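## Task

Read the ticket on the desk's front edge, which names three labels. Each cardboard box sits on a shelf above a label on the shelf edge. Move the three boxes whose labels appear on the ticket onto the desk. The robot must not tip over or be left leaning, or the task fails. The boxes must stay on the desk without the robot holding them.

## Robot and tools

Robot: a Hello Robot Stretch 3 with a single arm. It has a two-wheel base (0.33 m long, 0.34 m wide), a lift that carries the arm up a mast, and a telescoping arm that reaches out to the robot's right. There is a wrist (yaw, pitch, roll) and a gripper. The base cannot move sideways. To move the gripper forward or back, drive the base. A turn on the spot pivots 0.05 m behind the front edge. With the arm stowed and the wrist folded, this sweeps a 0.28 m radius. An unfolded, level wrist reaches beyond that circle. Cameras: head_camera and nav_camera sit on the head and are aimed with head_pan_rad and head_tilt_rad. wrist_camera rides on the gripper.

Frames: the base frame has its origin on the floor between the drive wheels, with x forward, y left and z up. hand_pose is reported in this frame, at the point where the closed fingertips meet. The odometry frame is the base frame as it was at the scene's start. Heading is positive to the left, from -3.142 to 3.142.

Tool execute_actions takes actions, a list run in order. Each action may hold robot, steps (1 to 450 control steps at 30 per second) and until. An action with only steps just waits. An empty list only reports the state. robot is one of three things: a single command; a list of up to 8 commands and {"pause_s": s} entries (s at most 15), run one after another; or {"stop": true}, which brakes everything and clears the queue. A command may contain:
- base: exactly one of translate_m or rotate_rad. translate_m is an offset in metres, forward positive, |value| at most 1. rotate_rad is an offset in radians, left (counter-clockwise) positive, |value| at most 3.2. Both are measured from where the base stands when that command begins.
- joints: absolute targets by name. lift_m 0 to 1.1 (arm height). arm_m 0 to 0.52 (extension). wrist_yaw_rad -1.345 to 4.42 (0 is along the arm, positive toward the front, 3.0 is folded over the base). wrist_pitch_rad -1.57 to 0.451 (negative tips the fingers down). wrist_roll_rad -2.911 to 2.911. gripper_m -0.089 to 0.179 (larger is wider; the actual gap is about 0.007 less when nearly shut and 0.025 less when wide). head_pan_rad -3.953 to 1.73 (0 is forward, positive is left, -1.57 looks along the arm). head_tilt_rad -1.53 to 0.419 (negative is down). Joints you leave out keep their current goals.
- contact_limits: {"arm_m": effort %} from 1 to 100. This is how hard the arm may push before it halts.
Motions keep going after the call returns and while you think. A new command takes over at once and discards the rest of any older queue. until ends an action early: {"robot": {"status": "ended"}} waits until nothing is moving. Field conditions take the form [op, value], for example "lift_m": [">", 0.3]. {"any": {"status": "ended"}} fires when the first motion ends. If any number is out of range, the whole call is rejected.

Tool zoom_image: camera (head_camera, nav_camera or wrist_camera) and region [x0, y0, x1, y1] in pixels of that camera's last image, no larger than 504x504. Use it to read labels and the ticket. Images: head 896x504, nav 672x504 (fisheye), wrist 644x364.

Tool finished_scene: scene, the number of the scene being ended. This is final and reports success. Call it only once everything has come to rest.

Result lines: base_status shows the distance moved so far and the goal. joint_goals, joint_status and measured_speeds are listed per joint. refusals, queue and queue_left describe the command queue. Status words: moving, done, off_target (something blocks it), contact_stop (it pushed into something and went slack), time_out, stopped, not_commanded, torque_fault (the wrist servo is off for 10 s). on_its_own appears when the robot has changed a goal itself, a joint is slack, or base_tilt shows a lean of 3 degrees or more. base_tilt reports forward/right lean in degrees. motor_effort is given in %, with the peak in brackets. lidar_m gives 12 distances in 30-degree sectors, counter-clockwise from straight ahead, in a plane 0.17 m above the floor. wrist_depth_mm and head_depth_mm are 7x7 grids of median depth. Lines starting refused:, dropped: or replaced: explain commands that were not carried out or were superseded.

Gripping: to grasp, command gripper_m below the object's width. To let go, open to at least 0.02 above the value where the fingers first touched. Neither the reading nor "done" shows whether the object is held, so check with the cameras. Squeezing too hard lets the stall guard ease off, and the object may slip.

Cautions: fold or unfold the wrist only with lift_m between 0.32 and 0.95, wrist_pitch_rad -0.4 and roll near 0. When wrist_yaw_rad is below -0.4, keep pitch at -0.5 or lower. The base moves fast (0.30 m/s) only when stowed: lift below 0.30, arm below 0.03, yaw above 2.54. Pushing into something solid with the gripper above about 0.45 m can tip the robot. Never push again after a contact_stop. Do not drive while gripping or pressing on a fixed object. If the robot snags, undo the last move in small steps. If it leans, pull the gripper free, and lower the lift to about 0.2 if needed. Avoid dropping, slamming or shoving objects. Place items so they rest on the desk unsupported, open the gripper, then back away before finishing. Loose objects may occasionally be nudged by outside forces.

Each tool is called as name(argument=value, ...), one argument or row to a line, values as JSON.

## Session

execute_actions(
  actions=[],
)

Scene clock: 0.00 s.
robot.base_odometry: x=+0.000 y=+0.000 heading=+0.000 (m, m, rad; robot's odometry frame)
robot.turned_by_wheels: +0.000 (rad since the last result)
robot.turned_by_imu: +0.000 (rad since the last result)
robot.base_tilt: forward=-0.6 right=-0.4 (deg)
robot.lidar_m: 1.89 2.00 2.74 2.84 2.59 1.92 1.86 1.94 1.22 1.00 1.29 1.96
robot.head_depth_mm: 1732 1743 1764 1766 1804 1821 1847 / 1738 1744 1774 1797 1831 1850 1854 / 1771 1767 1795 1826 1841 1865 1862 / 1781 1773 1823 1829 1861 1894 1888 / 1798 1831 1843 1873 1906 1920 1942 / 1816 1850 1869 1901 1920 1950 1954 / 1832 1868 1890 1912 1934 1965 1980
robot.base_status: not_commanded
robot.joint_positions: lift_m=+0.598 arm_m=-0.001 wrist_yaw_rad=+2.927 wrist_pitch_rad=-0.386 wrist_roll_rad=-0.013 gripper_m=+0.037 head_pan_rad=-0.019 head_tilt_rad=+0.011
robot.joint_goals: lift_m=+0.598 arm_m=-0.001 wrist_yaw_rad=+2.927 wrist_pitch_rad=-0.386 wrist_roll_rad=-0.013 gripper_m=+0.037 head_pan_rad=-0.019 head_tilt_rad=+0.011
robot.joint_status: lift_m=not_commanded arm_m=not_commanded wrist_yaw_rad=not_commanded wrist_pitch_rad=not_commanded wrist_roll_rad=not_commanded gripper_m=not_commanded head_pan_rad=not_commanded head_tilt_rad=not_commanded
robot.measured_speeds: translate_m=+0.000 rotate_rad=+0.000 lift_m=+0.000 arm_m=+0.000 wrist_yaw_rad=+0.000 wrist_pitch_rad=+0.000 wrist_roll_rad=+0.000 head_pan_rad=+0.000 head_tilt_rad=+0.000
robot: refusals=0 queue=idle queue_left=0
robot.motor_effort: left_wheel=+0 right_wheel=-1 lift_m=+27 arm_m=+0 wrist_yaw_rad=+0 wrist_pitch_rad=+9 wrist_roll_rad=+0 gripper_m=+0 head_pan_rad=+1 head_tilt_rad=+2 (%)
robot.hand_pose: x=+0.0274 y=+0.0789 z=+0.6180 quat_wxyz=(+0.209, +0.700, +0.062, +0.680) (m; robot's base frame)
robot.wrist_depth_mm: - - - - - - - / - - - - - - - / - - - - - - - / - - - - - - - / - - - - - - - / 987 - - 954 943 917 931 / 840 813 808 795 811 792 783
pictures: head_camera (sideways: a quarter turn clockwise sets it upright), nav_camera (sideways: a quarter turn counterclockwise sets it upright), wrist_camera
Images, in order (width x height): head_camera 896x504, nav_camera 672x504, wrist_camera 644x364.

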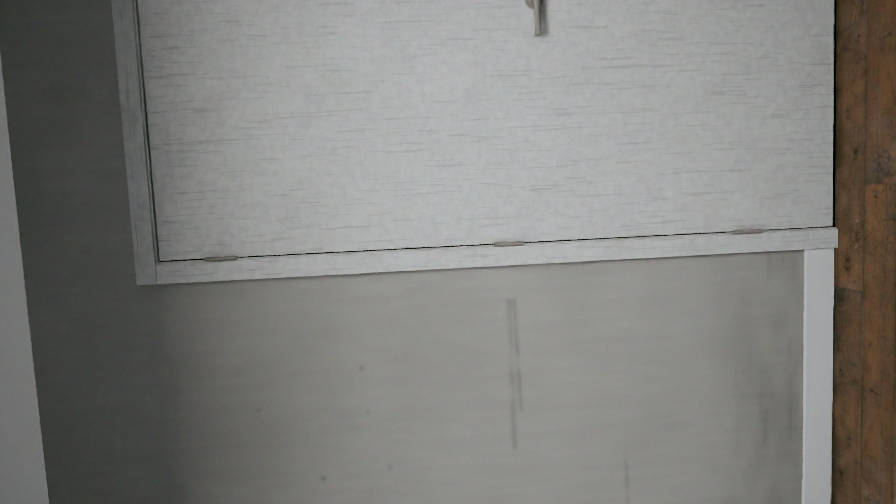

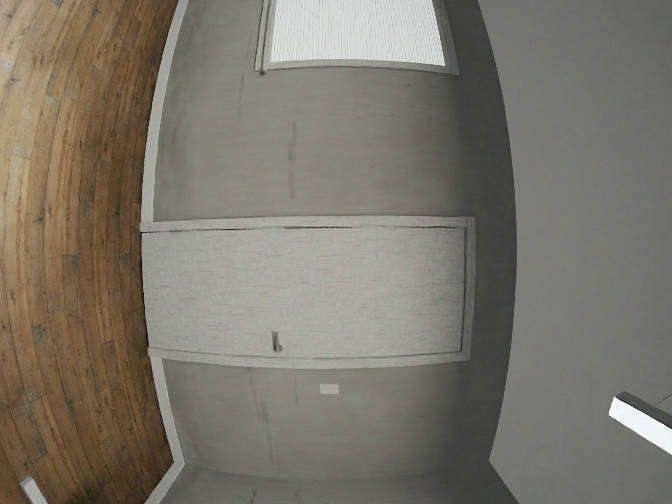

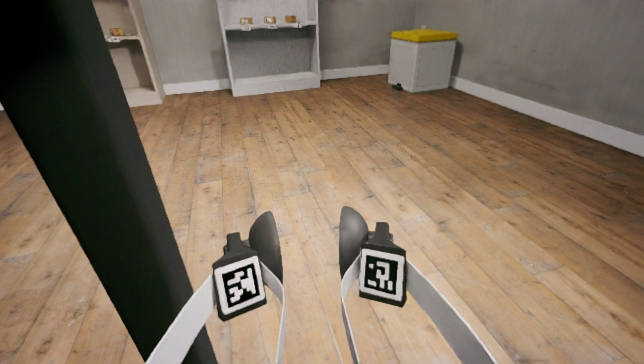

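execute_actions(
  actions=[
    {"robot":{"joints":{"head_pan_rad":1.5,"head_tilt_rad":-0.3}},"steps":450,"until":{"robot":{"status":"ended"}}},
  ],
)

execute_actions(
  actions=[
    {"robot":{"joints":{"head_pan_rad":-1.5,"head_tilt_rad":-0.4}},"steps":450,"until":{"robot":{"status":"ended"}}},
  ],
)

Scene clock: 8.33 s.
robot.base_odometry: x=+0.000 y=+0.000 heading=+0.000 (m, m, rad; robot's odometry frame)
robot.turned_by_wheels: +0.000 (rad since the last result)
robot.turned_by_imu: +0.000 (rad since the last result)
robot.base_tilt: forward=-0.6 right=-0.2 (deg)
robot.lidar_m: 1.89 2.00 2.74 2.83 2.59 1.92 1.86 1.95 1.22 1.00 1.29 1.95
robot.head_depth_mm: 2615 2770 2992 3120 2265 1696 1347 / 2596 2775 2963 3107 2284 1702 1361 / 2569 2772 2987 3111 2306 1725 1375 / 2584 2771 3009 3153 2309 1754 1385 / 2652 2842 3038 3126 2377 1751 1399 / 2658 2848 2968 3155 2409 1790 1411 / 2668 2856 3027 3169 2448 1813 1466
robot.base_status: not_commanded
robot.joint_positions: lift_m=+0.598 arm_m=-0.001 wrist_yaw_rad=+2.927 wrist_pitch_rad=-0.386 wrist_roll_rad=-0.013 gripper_m=+0.037 head_pan_rad=+1.493 head_tilt_rad=-0.296
robot.joint_goals: lift_m=+0.598 arm_m=-0.001 wrist_yaw_rad=+2.927 wrist_pitch_rad=-0.386 wrist_roll_rad=-0.013 gripper_m=+0.037 head_pan_rad=+1.500 head_tilt_rad=-0.300
robot.joint_status: lift_m=not_commanded arm_m=not_commanded wrist_yaw_rad=not_commanded wrist_pitch_rad=not_commanded wrist_roll_rad=not_commanded gripper_m=not_commanded head_pan_rad=done head_tilt_rad=done
robot.measured_speeds: translate_m=+0.000 rotate_rad=+0.000 lift_m=+0.000 arm_m=+0.000 wrist_yaw_rad=+0.000 wrist_pitch_rad=+0.000 wrist_roll_rad=+0.000 head_pan_rad=+0.000 head_tilt_rad=+0.000
robot: refusals=0 queue=done queue_left=0
robot.motor_effort: left_wheel=+0(0) right_wheel=+0(1) lift_m=+27(28) arm_m=+0(0) wrist_yaw_rad=+0(0) wrist_pitch_rad=+9(9) wrist_roll_rad=+0(0) gripper_m=+1(1) head_pan_rad=+5(50) head_tilt_rad=-2(31) (%)
robot.hand_pose: x=+0.0274 y=+0.0789 z=+0.6180 quat_wxyz=(+0.209, +0.700, +0.062, +0.680) (m; robot's base frame)
robot.wrist_depth_mm: - - - - - - - / - - - - - - - / - - - - - - - / - - - - - - - / - - - - - - - / 1000 - - 955 963 952 925 / 839 825 818 806 812 795 784
pictures: head_camera (sideways: a quarter turn clockwise sets it upright), nav_camera (sideways: a quarter turn counterclockwise sets it upright), wrist_camera
Images, in order (width x height): head_camera 896x504, nav_camera 672x504, wrist_camera 644x364.

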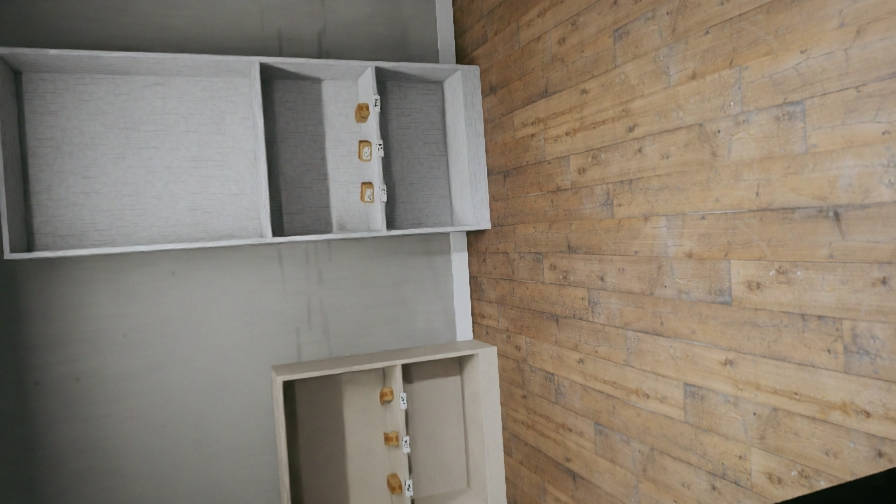

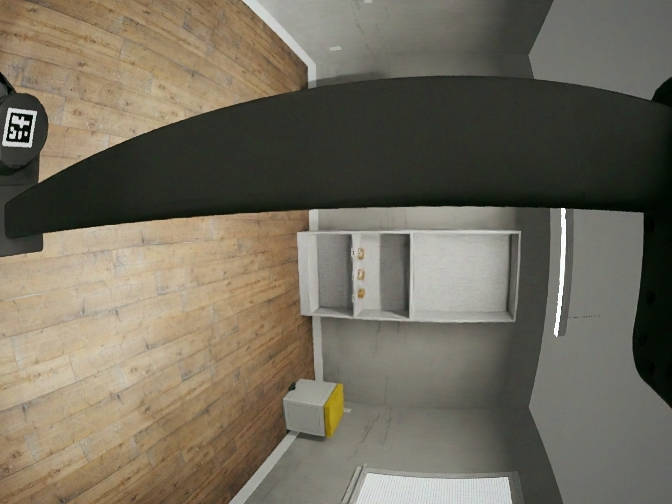

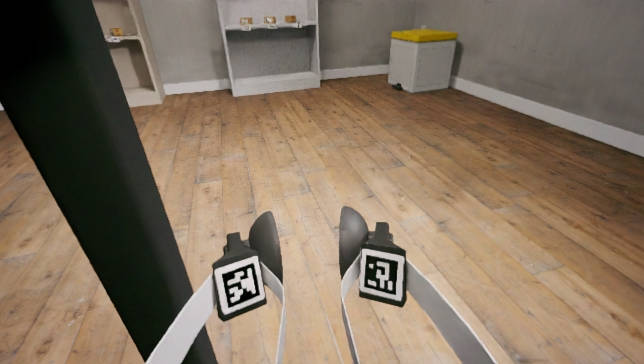

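Scene clock: 10.37 s.
robot.base_odometry: x=+0.000 y=+0.000 heading=+0.000 (m, m, rad; robot's odometry frame)
robot.turned_by_wheels: +0.000 (rad since the last result)
robot.turned_by_imu: +0.000 (rad since the last result)
robot.base_tilt: forward=-0.5 right=-0.4 (deg)
robot.lidar_m: 1.90 2.00 2.73 2.83 2.59 1.92 1.86 1.94 1.22 0.99 1.29 1.96
robot.head_depth_mm: 1288 1397 1200 1346 1360 1494 1259 / 1310 1410 1233 1354 1299 1513 1271 / 1326 1442 1274 1739 1847 1563 1283 / 1337 1468 1314 1776 1928 1589 1296 / 1349 1489 1354 968 1939 1593 1307 / 1376 1526 1411 931 1950 1609 1314 / 1398 1552 1632 1020 2054 1634 1333
robot.base_status: not_commanded
robot.joint_positions: lift_m=+0.598 arm_m=-0.001 wrist_yaw_rad=+2.927 wrist_pitch_rad=-0.386 wrist_roll_rad=-0.013 gripper_m=+0.037 head_pan_rad=-1.493 head_tilt_rad=-0.395
robot.joint_goals: lift_m=+0.598 arm_m=-0.001 wrist_yaw_rad=+2.927 wrist_pitch_rad=-0.386 wrist_roll_rad=-0.013 gripper_m=+0.037 head_pan_rad=-1.500 head_tilt_rad=-0.400
robot.joint_status: lift_m=not_commanded arm_m=not_commanded wrist_yaw_rad=not_commanded wrist_pitch_rad=not_commanded wrist_roll_rad=not_commanded gripper_m=not_commanded head_pan_rad=done head_tilt_rad=done
robot.measured_speeds: translate_m=+0.000 rotate_rad=+0.000 lift_m=+0.000 arm_m=+0.000 wrist_yaw_rad=+0.000 wrist_pitch_rad=+0.000 wrist_roll_rad=+0.000 head_pan_rad=+0.000 head_tilt_rad=+0.000
robot: refusals=0 queue=done queue_left=0
robot.motor_effort: left_wheel=+0(1) right_wheel=-1(1) lift_m=+27(27) arm_m=+0(1) wrist_yaw_rad=+1(0) wrist_pitch_rad=+9(9) wrist_roll_rad=+0(0) gripper_m=+0(1) head_pan_rad=-5(51) head_tilt_rad=-3(17) (%)
robot.hand_pose: x=+0.0274 y=+0.0789 z=+0.6180 quat_wxyz=(+0.209, +0.700, +0.062, +0.680) (m; robot's base frame)
robot.wrist_depth_mm: - - - - - - - / - - - - - - - / - - - - - - - / - - - - - - - / - - - - - - - / 981 - - 949 942 918 908 / 824 824 822 804 801 779 790
pictures: head_camera (sideways: a quarter turn clockwise sets it upright), nav_camera (sideways: a quarter turn counterclockwise sets it upright), wrist_camera
Images, in order (width x height): head_camera 896x504, nav_camera 672x504, wrist_camera 644x364.

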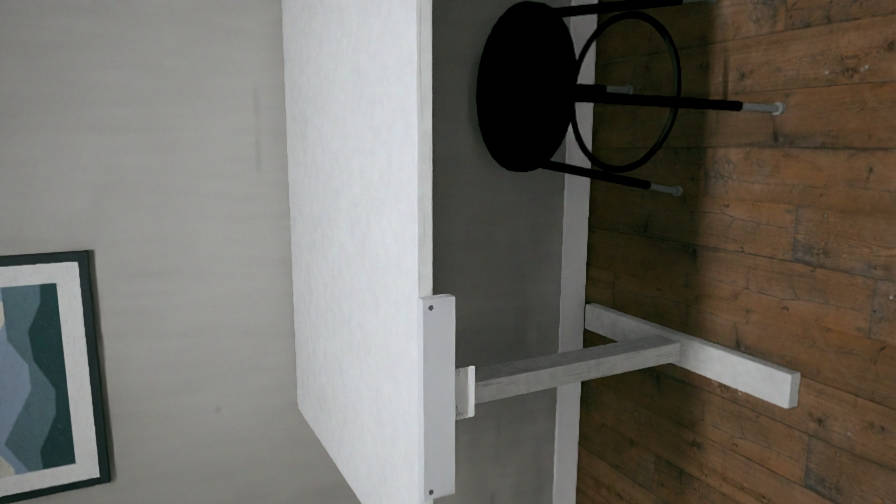

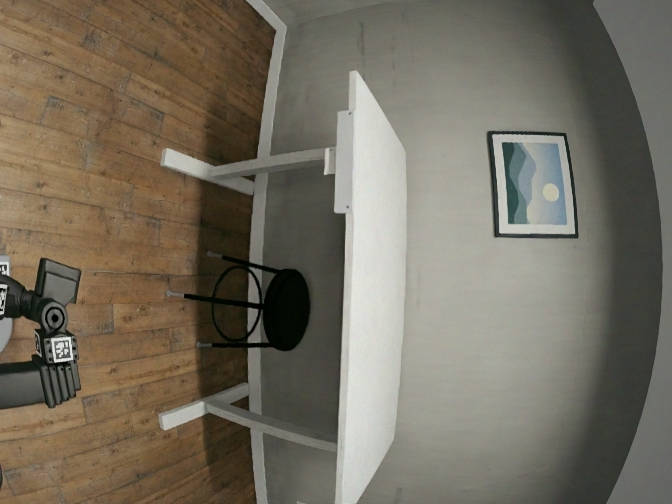

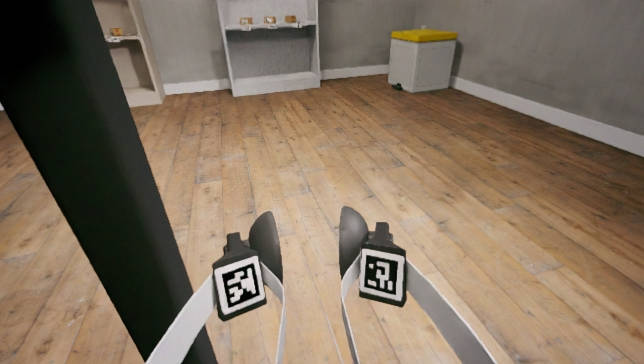

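zoom_image(
  camera="head_camera",
  region=[380, 260, 560, 504],
)

zoom_image(
  camera="nav_camera",
  region=[280, 60, 420, 240],
)

Region (380, 260, 560, 504) of head_camera's 896x504 image, scaled by 2.066, with more detail than that image has; it fills the left 372 columns of this view, and the rest is white.

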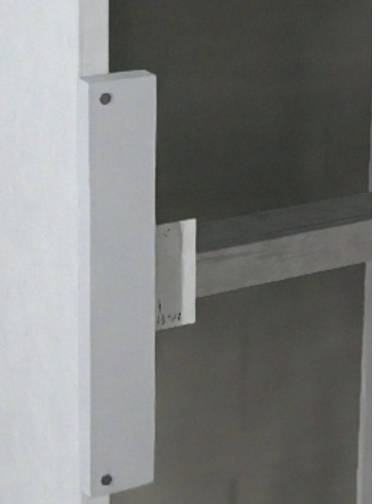

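Region (280, 60, 420, 240) of nav_camera's 672x504 image, scaled by 2.800, with more detail than that image has.

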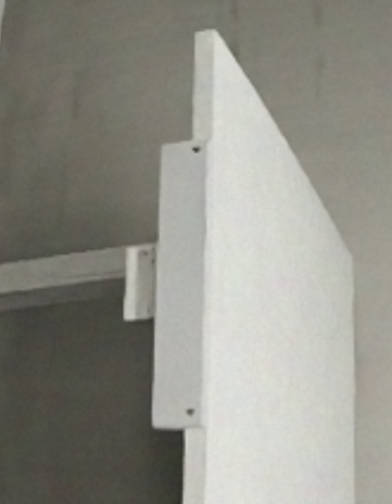

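execute_actions(
  actions=[
    {"robot":[{"base":{"translate_m":0.3},"joints":{"wrist_yaw_rad":0.0,"head_pan_rad":-1.57,"head_tilt_rad":-0.5}},{"joints":{"wrist_pitch_rad":0.0,"lift_m":0.75}}],"steps":450,"until":{"robot":{"status":"ended"}}},
  ],
)

Scene clock: 44.57 s.
robot.base_odometry: x=+0.300 y=+0.000 heading=+0.000 (m, m, rad; robot's odometry frame)
robot.turned_by_wheels: +0.000 (rad since the last result)
robot.turned_by_imu: +0.002 (rad since the last result)
robot.base_tilt: forward=-0.6 right=-0.3 (deg)
robot.lidar_m: 1.59 1.69 2.34 2.84 2.98 2.24 2.17 2.25 1.06 1.20 1.70 1.64
robot.head_depth_mm: 1309 1400 951 1409 1750 1396 1189 / 1314 1405 968 1822 1713 1396 1226 / 1324 1430 934 1836 1803 1411 1217 / 1335 1447 958 1835 1694 1452 1221 / 1347 1468 985 1850 1841 1484 1232 / 1363 1503 1078 1912 1867 1495 1243 / 1377 1514 1703 1945 1881 1512 1258
robot.base_status: done (translate_m +0.3000 of +0.3000)
robot.joint_positions: lift_m=+0.749 arm_m=-0.001 wrist_yaw_rad=+0.002 wrist_pitch_rad=-0.024 wrist_roll_rad=-0.013 gripper_m=+0.037 head_pan_rad=-1.563 head_tilt_rad=-0.493
robot.joint_goals: lift_m=+0.750 arm_m=-0.001 wrist_yaw_rad=+0.000 wrist_pitch_rad=+0.000 wrist_roll_rad=-0.013 gripper_m=+0.037 head_pan_rad=-1.570 head_tilt_rad=-0.500
robot.joint_status: lift_m=done arm_m=not_commanded wrist_yaw_rad=done wrist_pitch_rad=done wrist_roll_rad=not_commanded gripper_m=not_commanded head_pan_rad=done head_tilt_rad=done
robot.measured_speeds: translate_m=+0.000 rotate_rad=+0.000 lift_m=+0.000 arm_m=+0.000 wrist_yaw_rad=+0.000 wrist_pitch_rad=+0.000 wrist_roll_rad=+0.000 head_pan_rad=+0.000 head_tilt_rad=+0.000
robot: refusals=0 queue=done queue_left=0
robot.motor_effort: left_wheel=+0(3) right_wheel=-1(5) lift_m=+39(41) arm_m=-1(1) wrist_yaw_rad=-2(3) wrist_pitch_rad=+14(16) wrist_roll_rad=+0(0) gripper_m=+0(1) head_pan_rad=-4(18) head_tilt_rad=-4(17) (%)
robot.hand_pose: x=-0.0209 y=-0.3997 z=+0.8578 quat_wxyz=(+0.712, +0.010, -0.702, -0.008) (m; robot's base frame)
robot.wrist_depth_mm: - - - - - - - / - - - - - - - / - - 570 928 927 - - / - - - - - - - / - - - - - - - / - - - - - - - / - - - - - - -
pictures: head_camera (sideways: a quarter turn clockwise sets it upright), nav_camera (sideways: a quarter turn counterclockwise sets it upright), wrist_camera
Images, in order (width x height): head_camera 896x504, nav_camera 672x504, wrist_camera 644x364.

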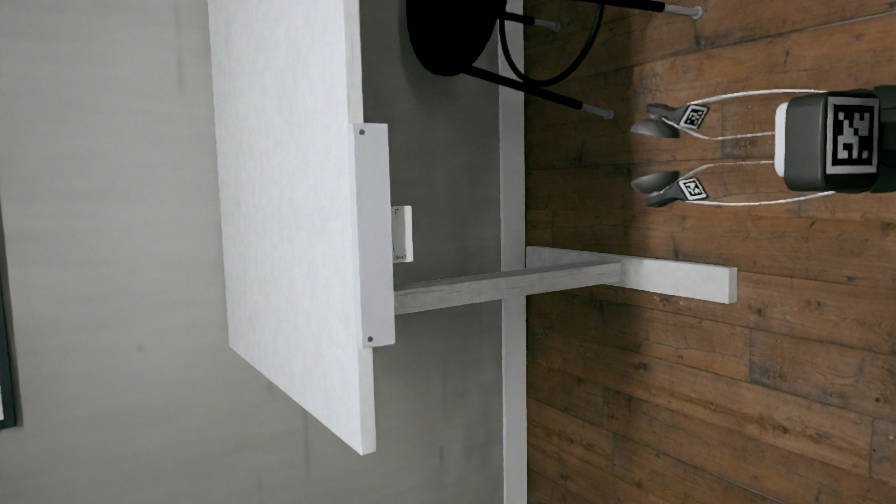

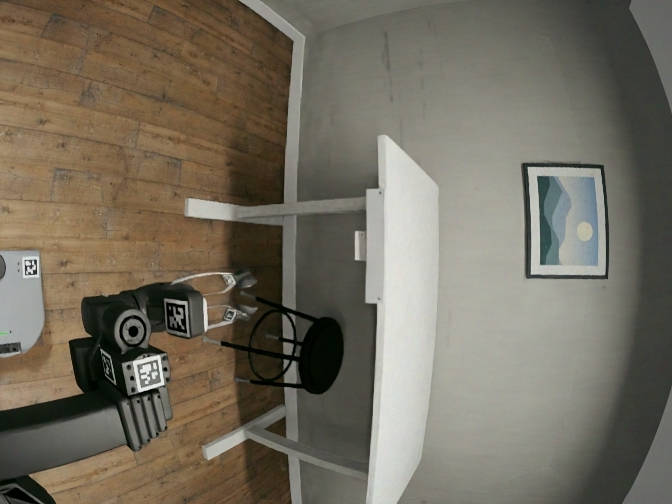

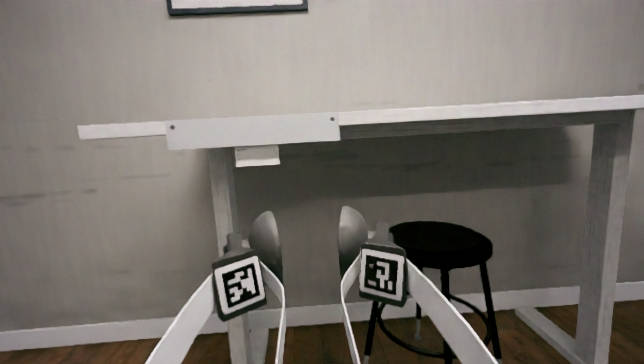

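zoom_image(
  camera="wrist_camera",
  region=[150, 100, 360, 190],
)

zoom_image(
  camera="head_camera",
  region=[340, 180, 440, 290],
)

Region (150, 100, 360, 190) of wrist_camera's 644x364 image, scaled by 2.400; it fills the top 216 rows of this view, and the rest is white.

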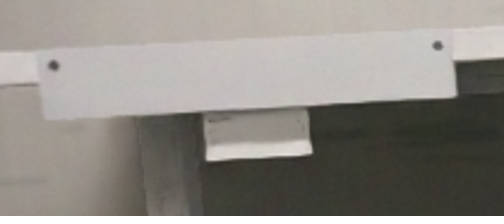

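Region (340, 180, 440, 290) of head_camera's 896x504 image, scaled by 4.582, with more detail than that image has; it fills the left 458 columns of this view, and the rest is white.

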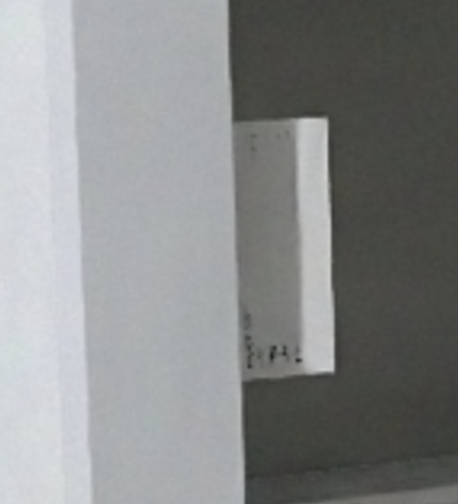

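execute_actions(
  actions=[
    {"robot":{"base":{"translate_m":0.08},"joints":{"arm_m":0.2,"lift_m":0.78,"head_tilt_rad":-0.55}},"steps":450,"until":{"robot":{"status":"ended"}}},
  ],
)

Scene clock: 63.87 s.
robot.base_odometry: x=+0.380 y=+0.000 heading=+0.000 (m, m, rad; robot's odometry frame)
robot.turned_by_wheels: +0.000 (rad since the last result)
robot.turned_by_imu: +0.000 (rad since the last result)
robot.base_tilt: forward=-0.5 right=-0.3 (deg)
robot.lidar_m: 1.51 1.60 2.23 2.85 2.97 2.32 2.25 2.27 1.10 1.19 1.70 1.56
robot.head_depth_mm: 1306 1278 938 1771 - 1307 1161 / 1328 1313 908 1873 - 1327 1177 / 1334 1364 871 1857 1666 1367 1189 / 1334 1415 891 1872 1631 1410 1200 / 1348 1448 1036 1953 1733 1426 1204 / 1361 1515 1666 1985 1781 1444 1212 / 1377 1524 1752 1982 1804 1459 1221
robot.base_status: done (translate_m +0.0800 of +0.0800)
robot.joint_positions: lift_m=+0.779 arm_m=+0.200 wrist_yaw_rad=+0.001 wrist_pitch_rad=-0.024 wrist_roll_rad=-0.013 gripper_m=+0.037 head_pan_rad=-1.563 head_tilt_rad=-0.543
robot.joint_goals: lift_m=+0.780 arm_m=+0.200 wrist_yaw_rad=+0.000 wrist_pitch_rad=+0.000 wrist_roll_rad=-0.013 gripper_m=+0.037 head_pan_rad=-1.570 head_tilt_rad=-0.550
robot.joint_status: lift_m=done arm_m=done wrist_yaw_rad=done wrist_pitch_rad=done wrist_roll_rad=not_commanded gripper_m=not_commanded head_pan_rad=done head_tilt_rad=done
robot.measured_speeds: translate_m=+0.000 rotate_rad=+0.000 lift_m=+0.000 arm_m=+0.000 wrist_yaw_rad=+0.000 wrist_pitch_rad=+0.000 wrist_roll_rad=+0.000 head_pan_rad=+0.000 head_tilt_rad=+0.000
robot: refusals=0 queue=done queue_left=0
robot.motor_effort: left_wheel=+0(5) right_wheel=-1(5) lift_m=+40(40) arm_m=+3(4) wrist_yaw_rad=-1(2) wrist_pitch_rad=+14(15) wrist_roll_rad=+0(0) gripper_m=+0(0) head_pan_rad=-4(4) head_tilt_rad=-5(14) (%)
robot.hand_pose: x=-0.0212 y=-0.6002 z=+0.8879 quat_wxyz=(+0.712, +0.009, -0.702, -0.008) (m; robot's base frame)
robot.wrist_depth_mm: - - - - - - - / - - - - - - - / - - - 380 401 747 - / - - 749 394 - - - / - - - - - - - / - - - - 900 767 - / - - - - - - -
pictures: head_camera (sideways: a quarter turn clockwise sets it upright), nav_camera (sideways: a quarter turn counterclockwise sets it upright), wrist_camera
Images, in order (width x height): head_camera 896x504, nav_camera 672x504, wrist_camera 644x364.

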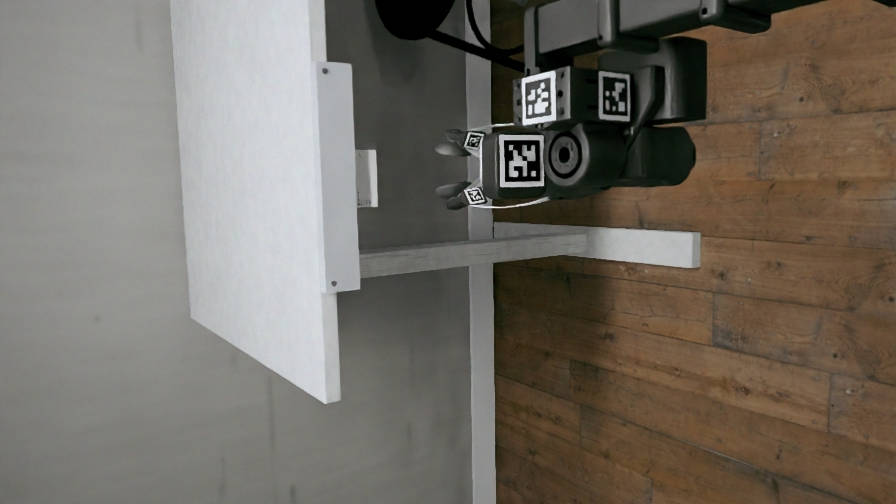

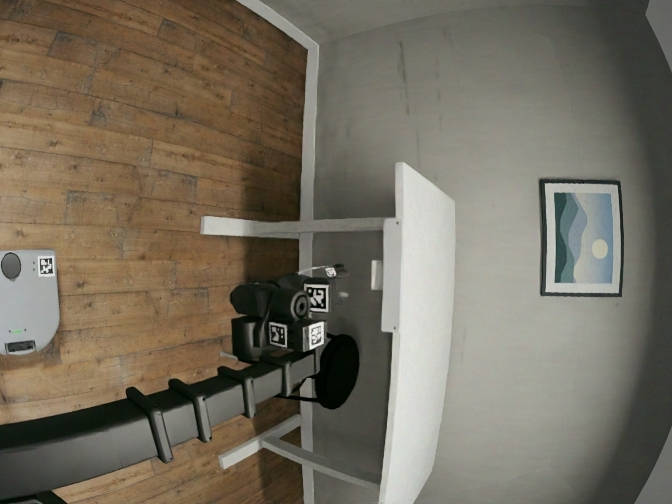

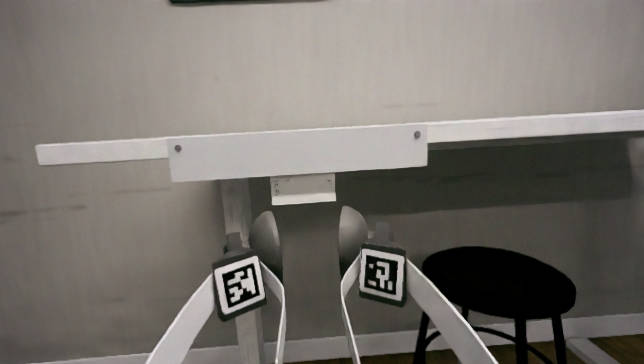

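zoom_image(
  camera="wrist_camera",
  region=[255, 160, 355, 215],
)

Region (255, 160, 355, 215) of wrist_camera's 644x364 image, scaled by 5.040; it fills the top 277 rows of this view, and the rest is white.

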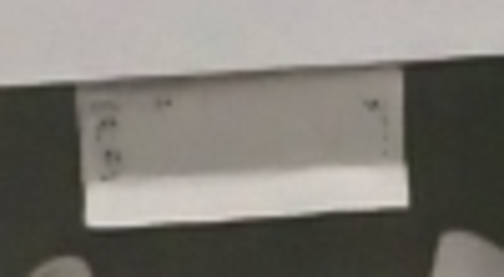

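execute_actions(
  actions=[
    {"robot":{"base":{"translate_m":0.013},"joints":{"arm_m":0.29,"lift_m":0.79,"gripper_m":0.14,"head_tilt_rad":-0.45}},"steps":450,"until":{"robot":{"status":"ended"}}},
  ],
)

Scene clock: 88.07 s.
robot.base_odometry: x=+0.393 y=+0.000 heading=+0.000 (m, m, rad; robot's odometry frame)
robot.turned_by_wheels: +0.000 (rad since the last result)
robot.turned_by_imu: +0.000 (rad since the last result)
robot.base_tilt: forward=-0.6 right=-0.2 (deg)
robot.lidar_m: 1.50 1.59 2.21 2.86 3.00 2.34 2.25 2.27 1.10 1.19 1.70 1.55
robot.head_depth_mm: 1311 1412 980 1722 - 1450 1211 / 1317 1421 1005 1761 - 1468 1228 / 1330 1448 1032 885 1810 1481 1238 / 1338 1473 1060 1746 1770 1468 1249 / 1357 1488 1087 1841 1918 1522 1256 / 1361 1502 1652 1874 1948 1538 1263 / 1370 1513 1673 1891 1967 1557 1278
robot.base_status: done (translate_m +0.0130 of +0.0130)
robot.joint_positions: lift_m=+0.789 arm_m=+0.290 wrist_yaw_rad=+0.001 wrist_pitch_rad=-0.024 wrist_roll_rad=-0.013 gripper_m=+0.140 head_pan_rad=-1.563 head_tilt_rad=-0.458
robot.joint_goals: lift_m=+0.790 arm_m=+0.290 wrist_yaw_rad=+0.000 wrist_pitch_rad=+0.000 wrist_roll_rad=-0.013 gripper_m=+0.140 head_pan_rad=-1.570 head_tilt_rad=-0.450
robot.joint_status: lift_m=done arm_m=done wrist_yaw_rad=done wrist_pitch_rad=done wrist_roll_rad=not_commanded gripper_m=done head_pan_rad=done head_tilt_rad=done
robot.measured_speeds: translate_m=+0.000 rotate_rad=+0.000 lift_m=+0.000 arm_m=+0.000 wrist_yaw_rad=+0.000 wrist_pitch_rad=+0.000 wrist_roll_rad=+0.000 head_pan_rad=+0.000 head_tilt_rad=+0.000
robot: refusals=0 queue=done queue_left=0
robot.motor_effort: left_wheel=+0(2) right_wheel=+0(5) lift_m=+39(39) arm_m=+3(4) wrist_yaw_rad=-1(1) wrist_pitch_rad=+14(14) wrist_roll_rad=+0(0) gripper_m=+0(79) head_pan_rad=-4(4) head_tilt_rad=+6(17) (%)
robot.hand_pose: x=-0.0212 y=-0.6902 z=+0.8979 quat_wxyz=(+0.712, +0.009, -0.702, -0.008) (m; robot's base frame)
robot.wrist_depth_mm: - - - - - - - / - - - - - - - / - - - - 511 316 452 / - 296 286 291 297 - - / - - - - - - - / - - - - - - - / - - - - - 706 -
pictures: head_camera (sideways: a quarter turn clockwise sets it upright), nav_camera (sideways: a quarter turn counterclockwise sets it upright), wrist_camera
Images, in order (width x height): head_camera 896x504, nav_camera 672x504, wrist_camera 644x364.

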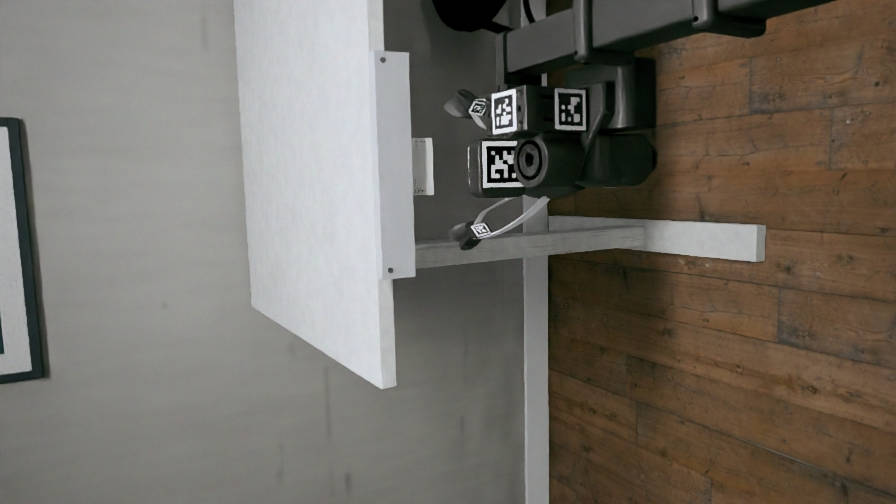

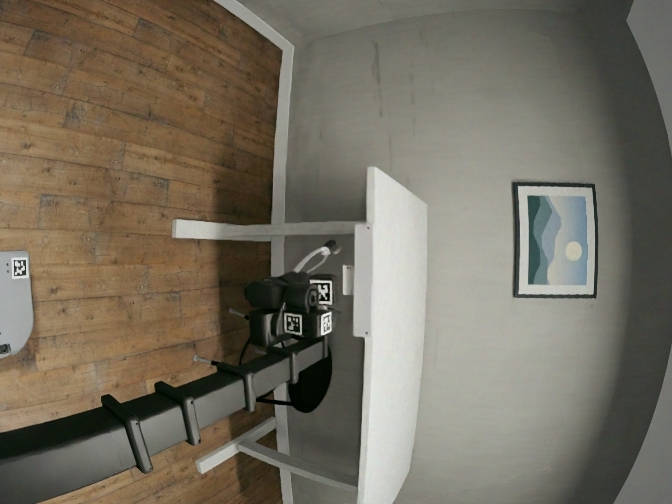

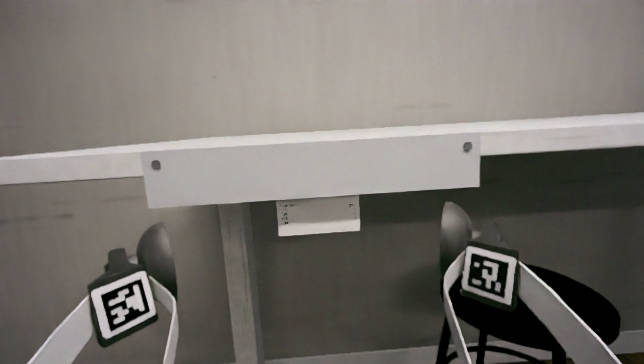

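execute_actions(
  actions=[
    {"robot":{"joints":{"arm_m":0.345},"contact_limits":{"arm_m":12}},"steps":450,"until":{"robot":{"status":"ended"}}},
  ],
)

Scene clock: 101.97 s.
robot.base_odometry: x=+0.393 y=+0.000 heading=+0.000 (m, m, rad; robot's odometry frame)
robot.turned_by_wheels: +0.000 (rad since the last result)
robot.turned_by_imu: +0.000 (rad since the last result)
robot.base_tilt: forward=-0.5 right=-0.2 (deg)
robot.lidar_m: 1.49 1.59 2.22 2.85 3.01 2.33 2.26 2.26 1.11 1.19 1.70 1.55
robot.head_depth_mm: 1306 1418 985 1702 - 1431 1211 / 1323 1431 1010 1739 1729 1480 1228 / 1333 1453 1033 859 1751 1484 1239 / 1330 1476 1057 1405 1766 1462 1246 / 1344 1480 1092 1846 1902 1514 1256 / 1369 1507 1640 1877 1933 1532 1266 / 1375 1510 1690 1892 1971 1543 1280
robot.base_status: done (translate_m +0.0130 of +0.0130)
robot.joint_positions: lift_m=+0.789 arm_m=+0.345 wrist_yaw_rad=+0.001 wrist_pitch_rad=-0.024 wrist_roll_rad=-0.013 gripper_m=+0.140 head_pan_rad=-1.563 head_tilt_rad=-0.458
robot.joint_goals: lift_m=+0.790 arm_m=+0.345 wrist_yaw_rad=+0.000 wrist_pitch_rad=+0.000 wrist_roll_rad=-0.013 gripper_m=+0.140 head_pan_rad=-1.570 head_tilt_rad=-0.450
robot.joint_status: lift_m=done arm_m=done wrist_yaw_rad=done wrist_pitch_rad=done wrist_roll_rad=not_commanded gripper_m=done head_pan_rad=done head_tilt_rad=done
robot.measured_speeds: translate_m=+0.000 rotate_rad=+0.000 lift_m=+0.000 arm_m=+0.000 wrist_yaw_rad=+0.000 wrist_pitch_rad=+0.000 wrist_roll_rad=+0.000 head_pan_rad=+0.000 head_tilt_rad=+0.000
robot: refusals=0 queue=done queue_left=0
robot.motor_effort: left_wheel=+0(0) right_wheel=+0(0) lift_m=+40(39) arm_m=+3(3) wrist_yaw_rad=-1(0) wrist_pitch_rad=+14(14) wrist_roll_rad=+0(0) gripper_m=+1(0) head_pan_rad=-4(4) head_tilt_rad=+6(5) (%)
robot.contact_limits: arm_m 12 (drawing in: default 22, maximum 36; extending or still: default 29, maximum 48)
robot.hand_pose: x=-0.0212 y=-0.7452 z=+0.8979 quat_wxyz=(+0.712, +0.009, -0.702, -0.008) (m; robot's base frame)
robot.wrist_depth_mm: 977 979 990 - - - - / 978 - - - - - - / 992 - - - 495 299 263 / 242 228 231 233 238 242 - / - - 645 251 - - - / - - - - - - - / - - - - - 660 606
pictures: head_camera (sideways: a quarter turn clockwise sets it upright), nav_camera (sideways: a quarter turn counterclockwise sets it upright), wrist_camera
Images, in order (width x height): head_camera 896x504, nav_camera 672x504, wrist_camera 644x364.

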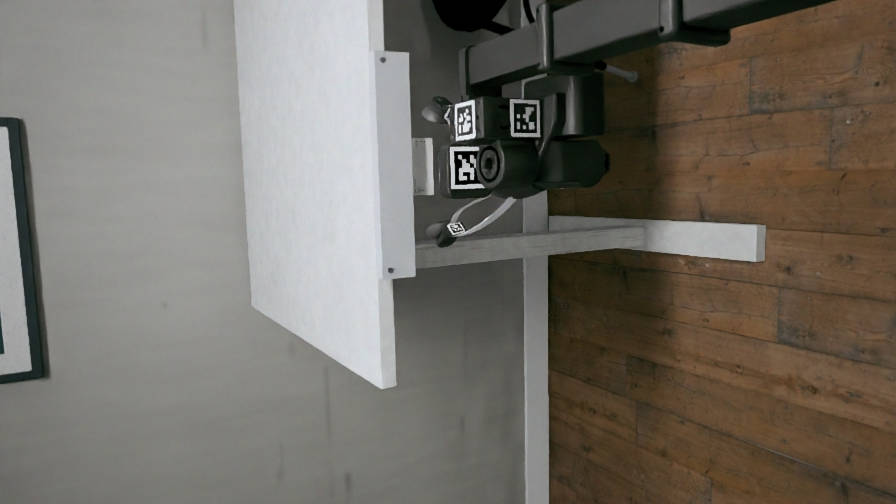

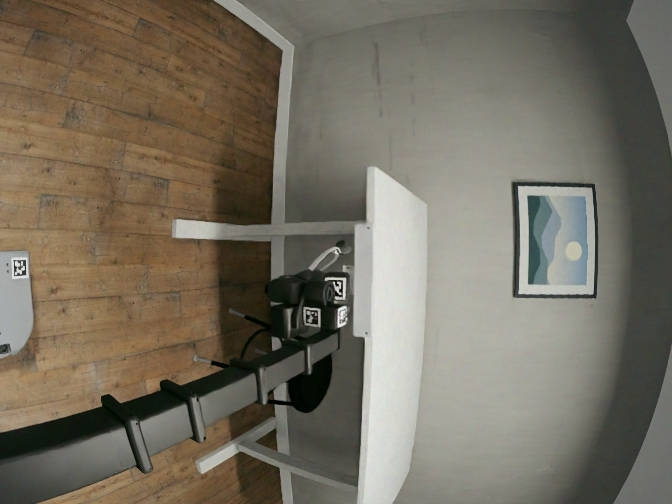

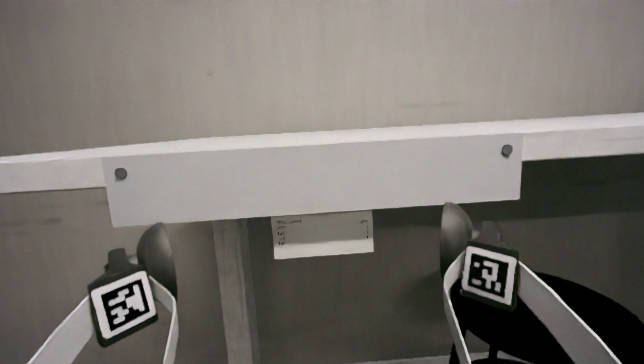

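zoom_image(
  camera="wrist_camera",
  region=[260, 195, 390, 270],
)

Region (260, 195, 390, 270) of wrist_camera's 644x364 image, scaled by 3.877; it fills the top 291 rows of this view, and the rest is white.

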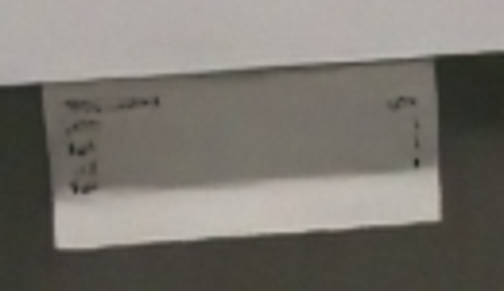

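execute_actions(
  actions=[
    {"robot":[{"joints":{"lift_m":0.77}},{"joints":{"arm_m":0.375},"contact_limits":{"arm_m":12}}],"steps":450,"until":{"robot":{"status":"ended"}}},
  ],
)

Scene clock: 122.67 s.
robot.base_odometry: x=+0.393 y=+0.000 heading=+0.000 (m, m, rad; robot's odometry frame)
robot.turned_by_wheels: +0.000 (rad since the last result)
robot.turned_by_imu: +0.000 (rad since the last result)
robot.base_tilt: forward=-0.6 right=-0.3 (deg)
robot.lidar_m: 1.50 1.59 2.21 2.85 2.98 2.33 2.26 2.26 1.10 1.19 1.70 1.55
robot.head_depth_mm: 1301 1412 980 1717 - 1415 1205 / 1316 1428 1002 1733 1714 1468 1223 / 1328 1451 1030 861 1767 1488 1239 / 1341 1469 1055 1404 1764 1467 1247 / 1345 1491 1089 1850 1907 1515 1255 / 1361 1497 1636 1883 1926 1533 1270 / 1373 1510 1693 1909 1966 1552 1284
robot.base_status: done (translate_m +0.0130 of +0.0130)
robot.joint_positions: lift_m=+0.771 arm_m=+0.375 wrist_yaw_rad=+0.001 wrist_pitch_rad=-0.024 wrist_roll_rad=-0.013 gripper_m=+0.140 head_pan_rad=-1.563 head_tilt_rad=-0.458
robot.joint_goals: lift_m=+0.770 arm_m=+0.375 wrist_yaw_rad=+0.000 wrist_pitch_rad=+0.000 wrist_roll_rad=-0.013 gripper_m=+0.140 head_pan_rad=-1.570 head_tilt_rad=-0.450
robot.joint_status: lift_m=done arm_m=done wrist_yaw_rad=done wrist_pitch_rad=done wrist_roll_rad=not_commanded gripper_m=done head_pan_rad=done head_tilt_rad=done
robot.measured_speeds: translate_m=+0.000 rotate_rad=+0.000 lift_m=+0.000 arm_m=+0.000 wrist_yaw_rad=+0.000 wrist_pitch_rad=+0.000 wrist_roll_rad=+0.000 head_pan_rad=+0.000 head_tilt_rad=+0.000
robot: refusals=0 queue=done queue_left=0
robot.motor_effort: left_wheel=+0(0) right_wheel=+0(0) lift_m=+13(41) arm_m=+3(4) wrist_yaw_rad=-1(0) wrist_pitch_rad=+14(14) wrist_roll_rad=+1(0) gripper_m=+0(0) head_pan_rad=-4(4) head_tilt_rad=+4(5) (%)
robot.contact_limits: arm_m 12 (drawing in: default 22, maximum 36; extending or still: default 29, maximum 48)
robot.hand_pose: x=-0.0212 y=-0.7752 z=+0.8791 quat_wxyz=(+0.712, +0.009, -0.702, -0.008) (m; robot's base frame)
robot.wrist_depth_mm: 927 946 945 973 - 994 - / 966 948 979 - - - - / 978 193 196 198 202 204 228 / - 196 199 203 206 209 - / - - 662 218 - - - / - - - - - - - / - - - - - 631 559
pictures: head_camera (sideways: a quarter turn clockwise sets it upright), nav_camera (sideways: a quarter turn counterclockwise sets it upright), wrist_camera
Images, in order (width x height): head_camera 896x504, nav_camera 672x504, wrist_camera 644x364.

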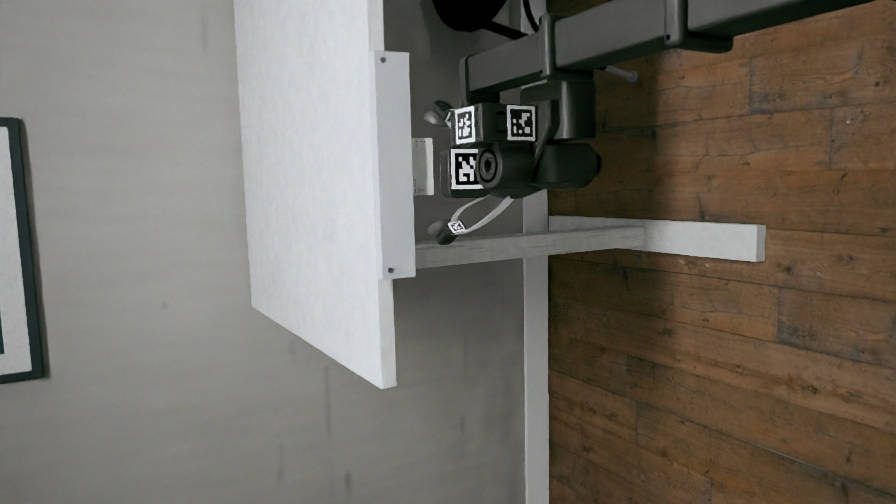

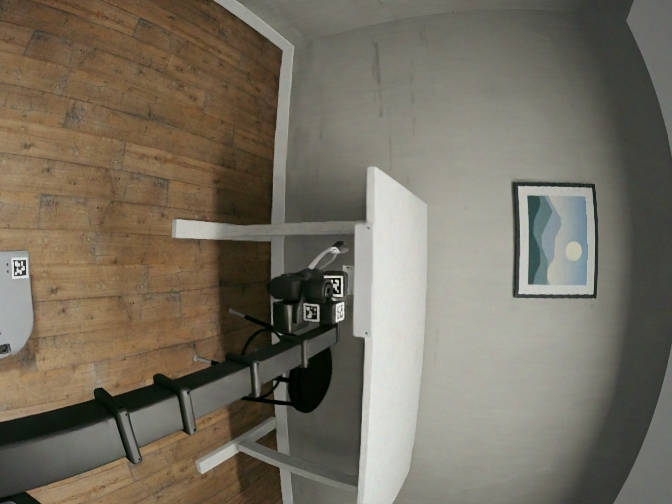

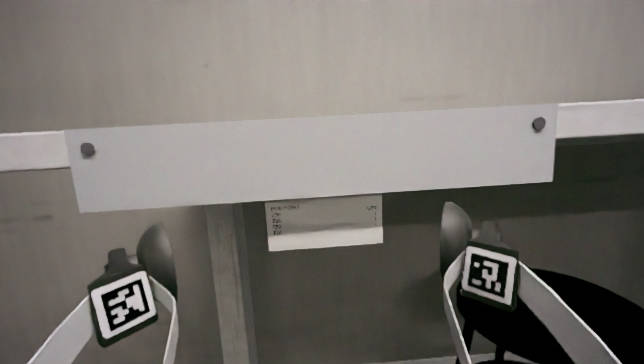

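execute_actions(
  actions=[
    {"robot":[{"joints":{"lift_m":0.76}},{"joints":{"arm_m":0.40},"contact_limits":{"arm_m":12}}],"steps":450,"until":{"robot":{"status":"ended"}}},
  ],
)

Scene clock: 133.43 s.
robot.base_odometry: x=+0.393 y=+0.000 heading=+0.000 (m, m, rad; robot's odometry frame)
robot.turned_by_wheels: +0.000 (rad since the last result)
robot.turned_by_imu: +0.000 (rad since the last result)
robot.base_tilt: forward=-0.5 right=-0.3 (deg)
robot.lidar_m: 1.50 1.59 2.21 2.85 3.00 2.32 2.26 2.27 1.10 1.19 1.70 1.55
robot.head_depth_mm: 1307 1419 977 1713 1871 1402 1215 / 1317 1426 1005 1734 1716 1470 1231 / 1333 1456 1031 861 1792 1481 1229 / 1339 1474 1058 1410 1768 1464 1249 / 1355 1481 1091 1858 1902 1515 1255 / 1364 1493 1641 1867 1926 1532 1267 / 1376 1516 1677 1885 1982 1554 1273
robot.base_status: done (translate_m +0.0130 of +0.0130)
robot.joint_positions: lift_m=+0.761 arm_m=+0.400 wrist_yaw_rad=+0.001 wrist_pitch_rad=-0.024 wrist_roll_rad=-0.013 gripper_m=+0.140 head_pan_rad=-1.563 head_tilt_rad=-0.458
robot.joint_goals: lift_m=+0.760 arm_m=+0.400 wrist_yaw_rad=+0.000 wrist_pitch_rad=+0.000 wrist_roll_rad=-0.013 gripper_m=+0.140 head_pan_rad=-1.570 head_tilt_rad=-0.450
robot.joint_status: lift_m=done arm_m=done wrist_yaw_rad=done wrist_pitch_rad=done wrist_roll_rad=not_commanded gripper_m=done head_pan_rad=done head_tilt_rad=done
robot.measured_speeds: translate_m=+0.000 rotate_rad=+0.000 lift_m=+0.000 arm_m=+0.000 wrist_yaw_rad=+0.000 wrist_pitch_rad=+0.000 wrist_roll_rad=+0.000 head_pan_rad=+0.000 head_tilt_rad=+0.000
robot: refusals=0 queue=done queue_left=0
robot.motor_effort: left_wheel=+0(0) right_wheel=-1(0) lift_m=+13(13) arm_m=+4(4) wrist_yaw_rad=+0(1) wrist_pitch_rad=+14(14) wrist_roll_rad=+0(0) gripper_m=+1(1) head_pan_rad=-4(4) head_tilt_rad=+5(4) (%)
robot.contact_limits: arm_m 12 (drawing in: default 22, maximum 36; extending or still: default 29, maximum 48)
robot.hand_pose: x=-0.0212 y=-0.8002 z=+0.8691 quat_wxyz=(+0.712, +0.009, -0.702, -0.008) (m; robot's base frame)
robot.wrist_depth_mm: 896 926 922 947 952 963 984 / 926 940 944 972 999 982 994 / 165 167 169 172 175 178 199 / 171 171 173 178 180 - - / - - 631 192 - - - / - - - - - - 767 / - - - - - 607 543
pictures: head_camera (sideways: a quarter turn clockwise sets it upright), nav_camera (sideways: a quarter turn counterclockwise sets it upright), wrist_camera
Images, in order (width x height): head_camera 896x504, nav_camera 672x504, wrist_camera 644x364.

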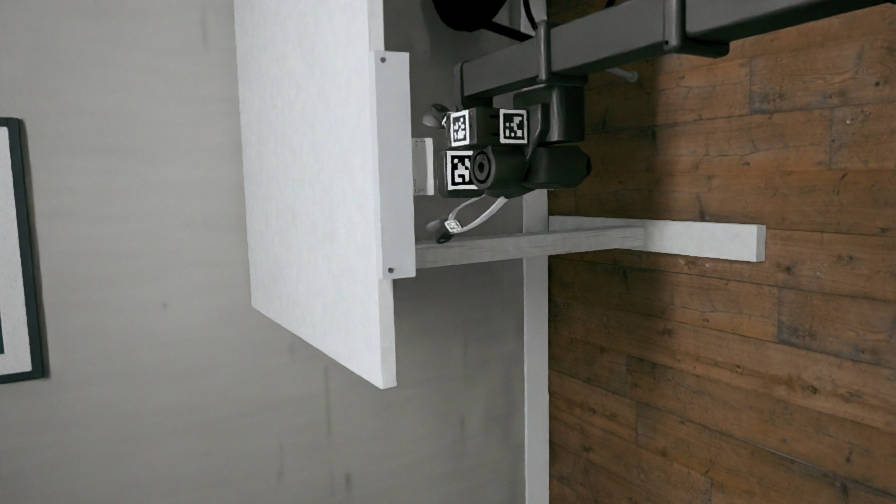

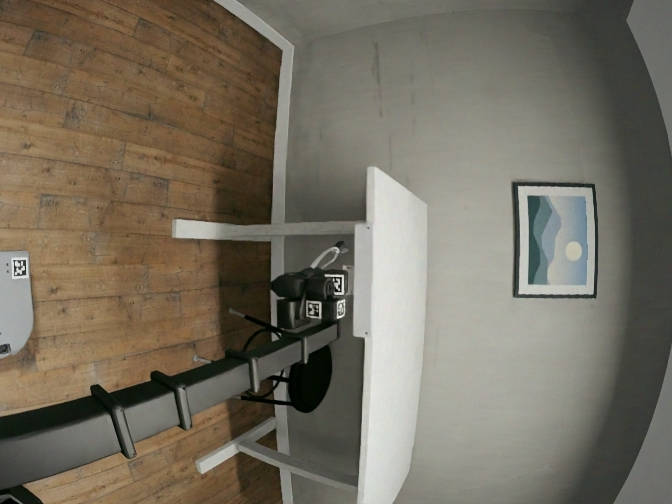

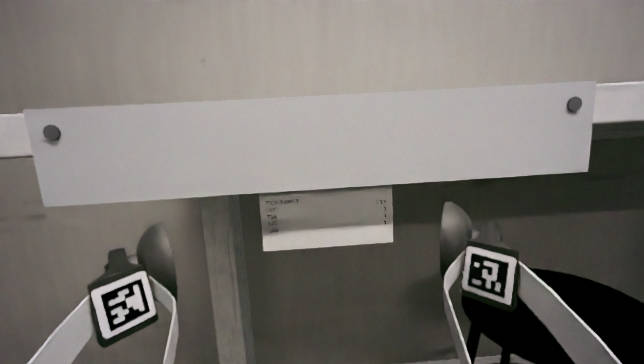

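zoom_image(
  camera="wrist_camera",
  region=[250, 180, 410, 260],
)

Region (250, 180, 410, 260) of wrist_camera's 644x364 image, scaled by 3.150.

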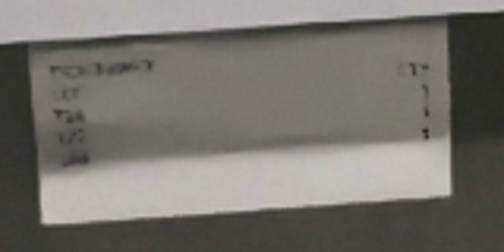

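zoom_image(
  camera="head_camera",
  region=[400, 130, 450, 205],
)

Region (400, 130, 450, 205) of head_camera's 896x504 image, scaled by 6.720, with more detail than that image has.

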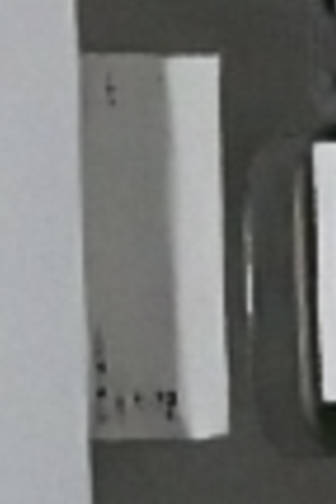

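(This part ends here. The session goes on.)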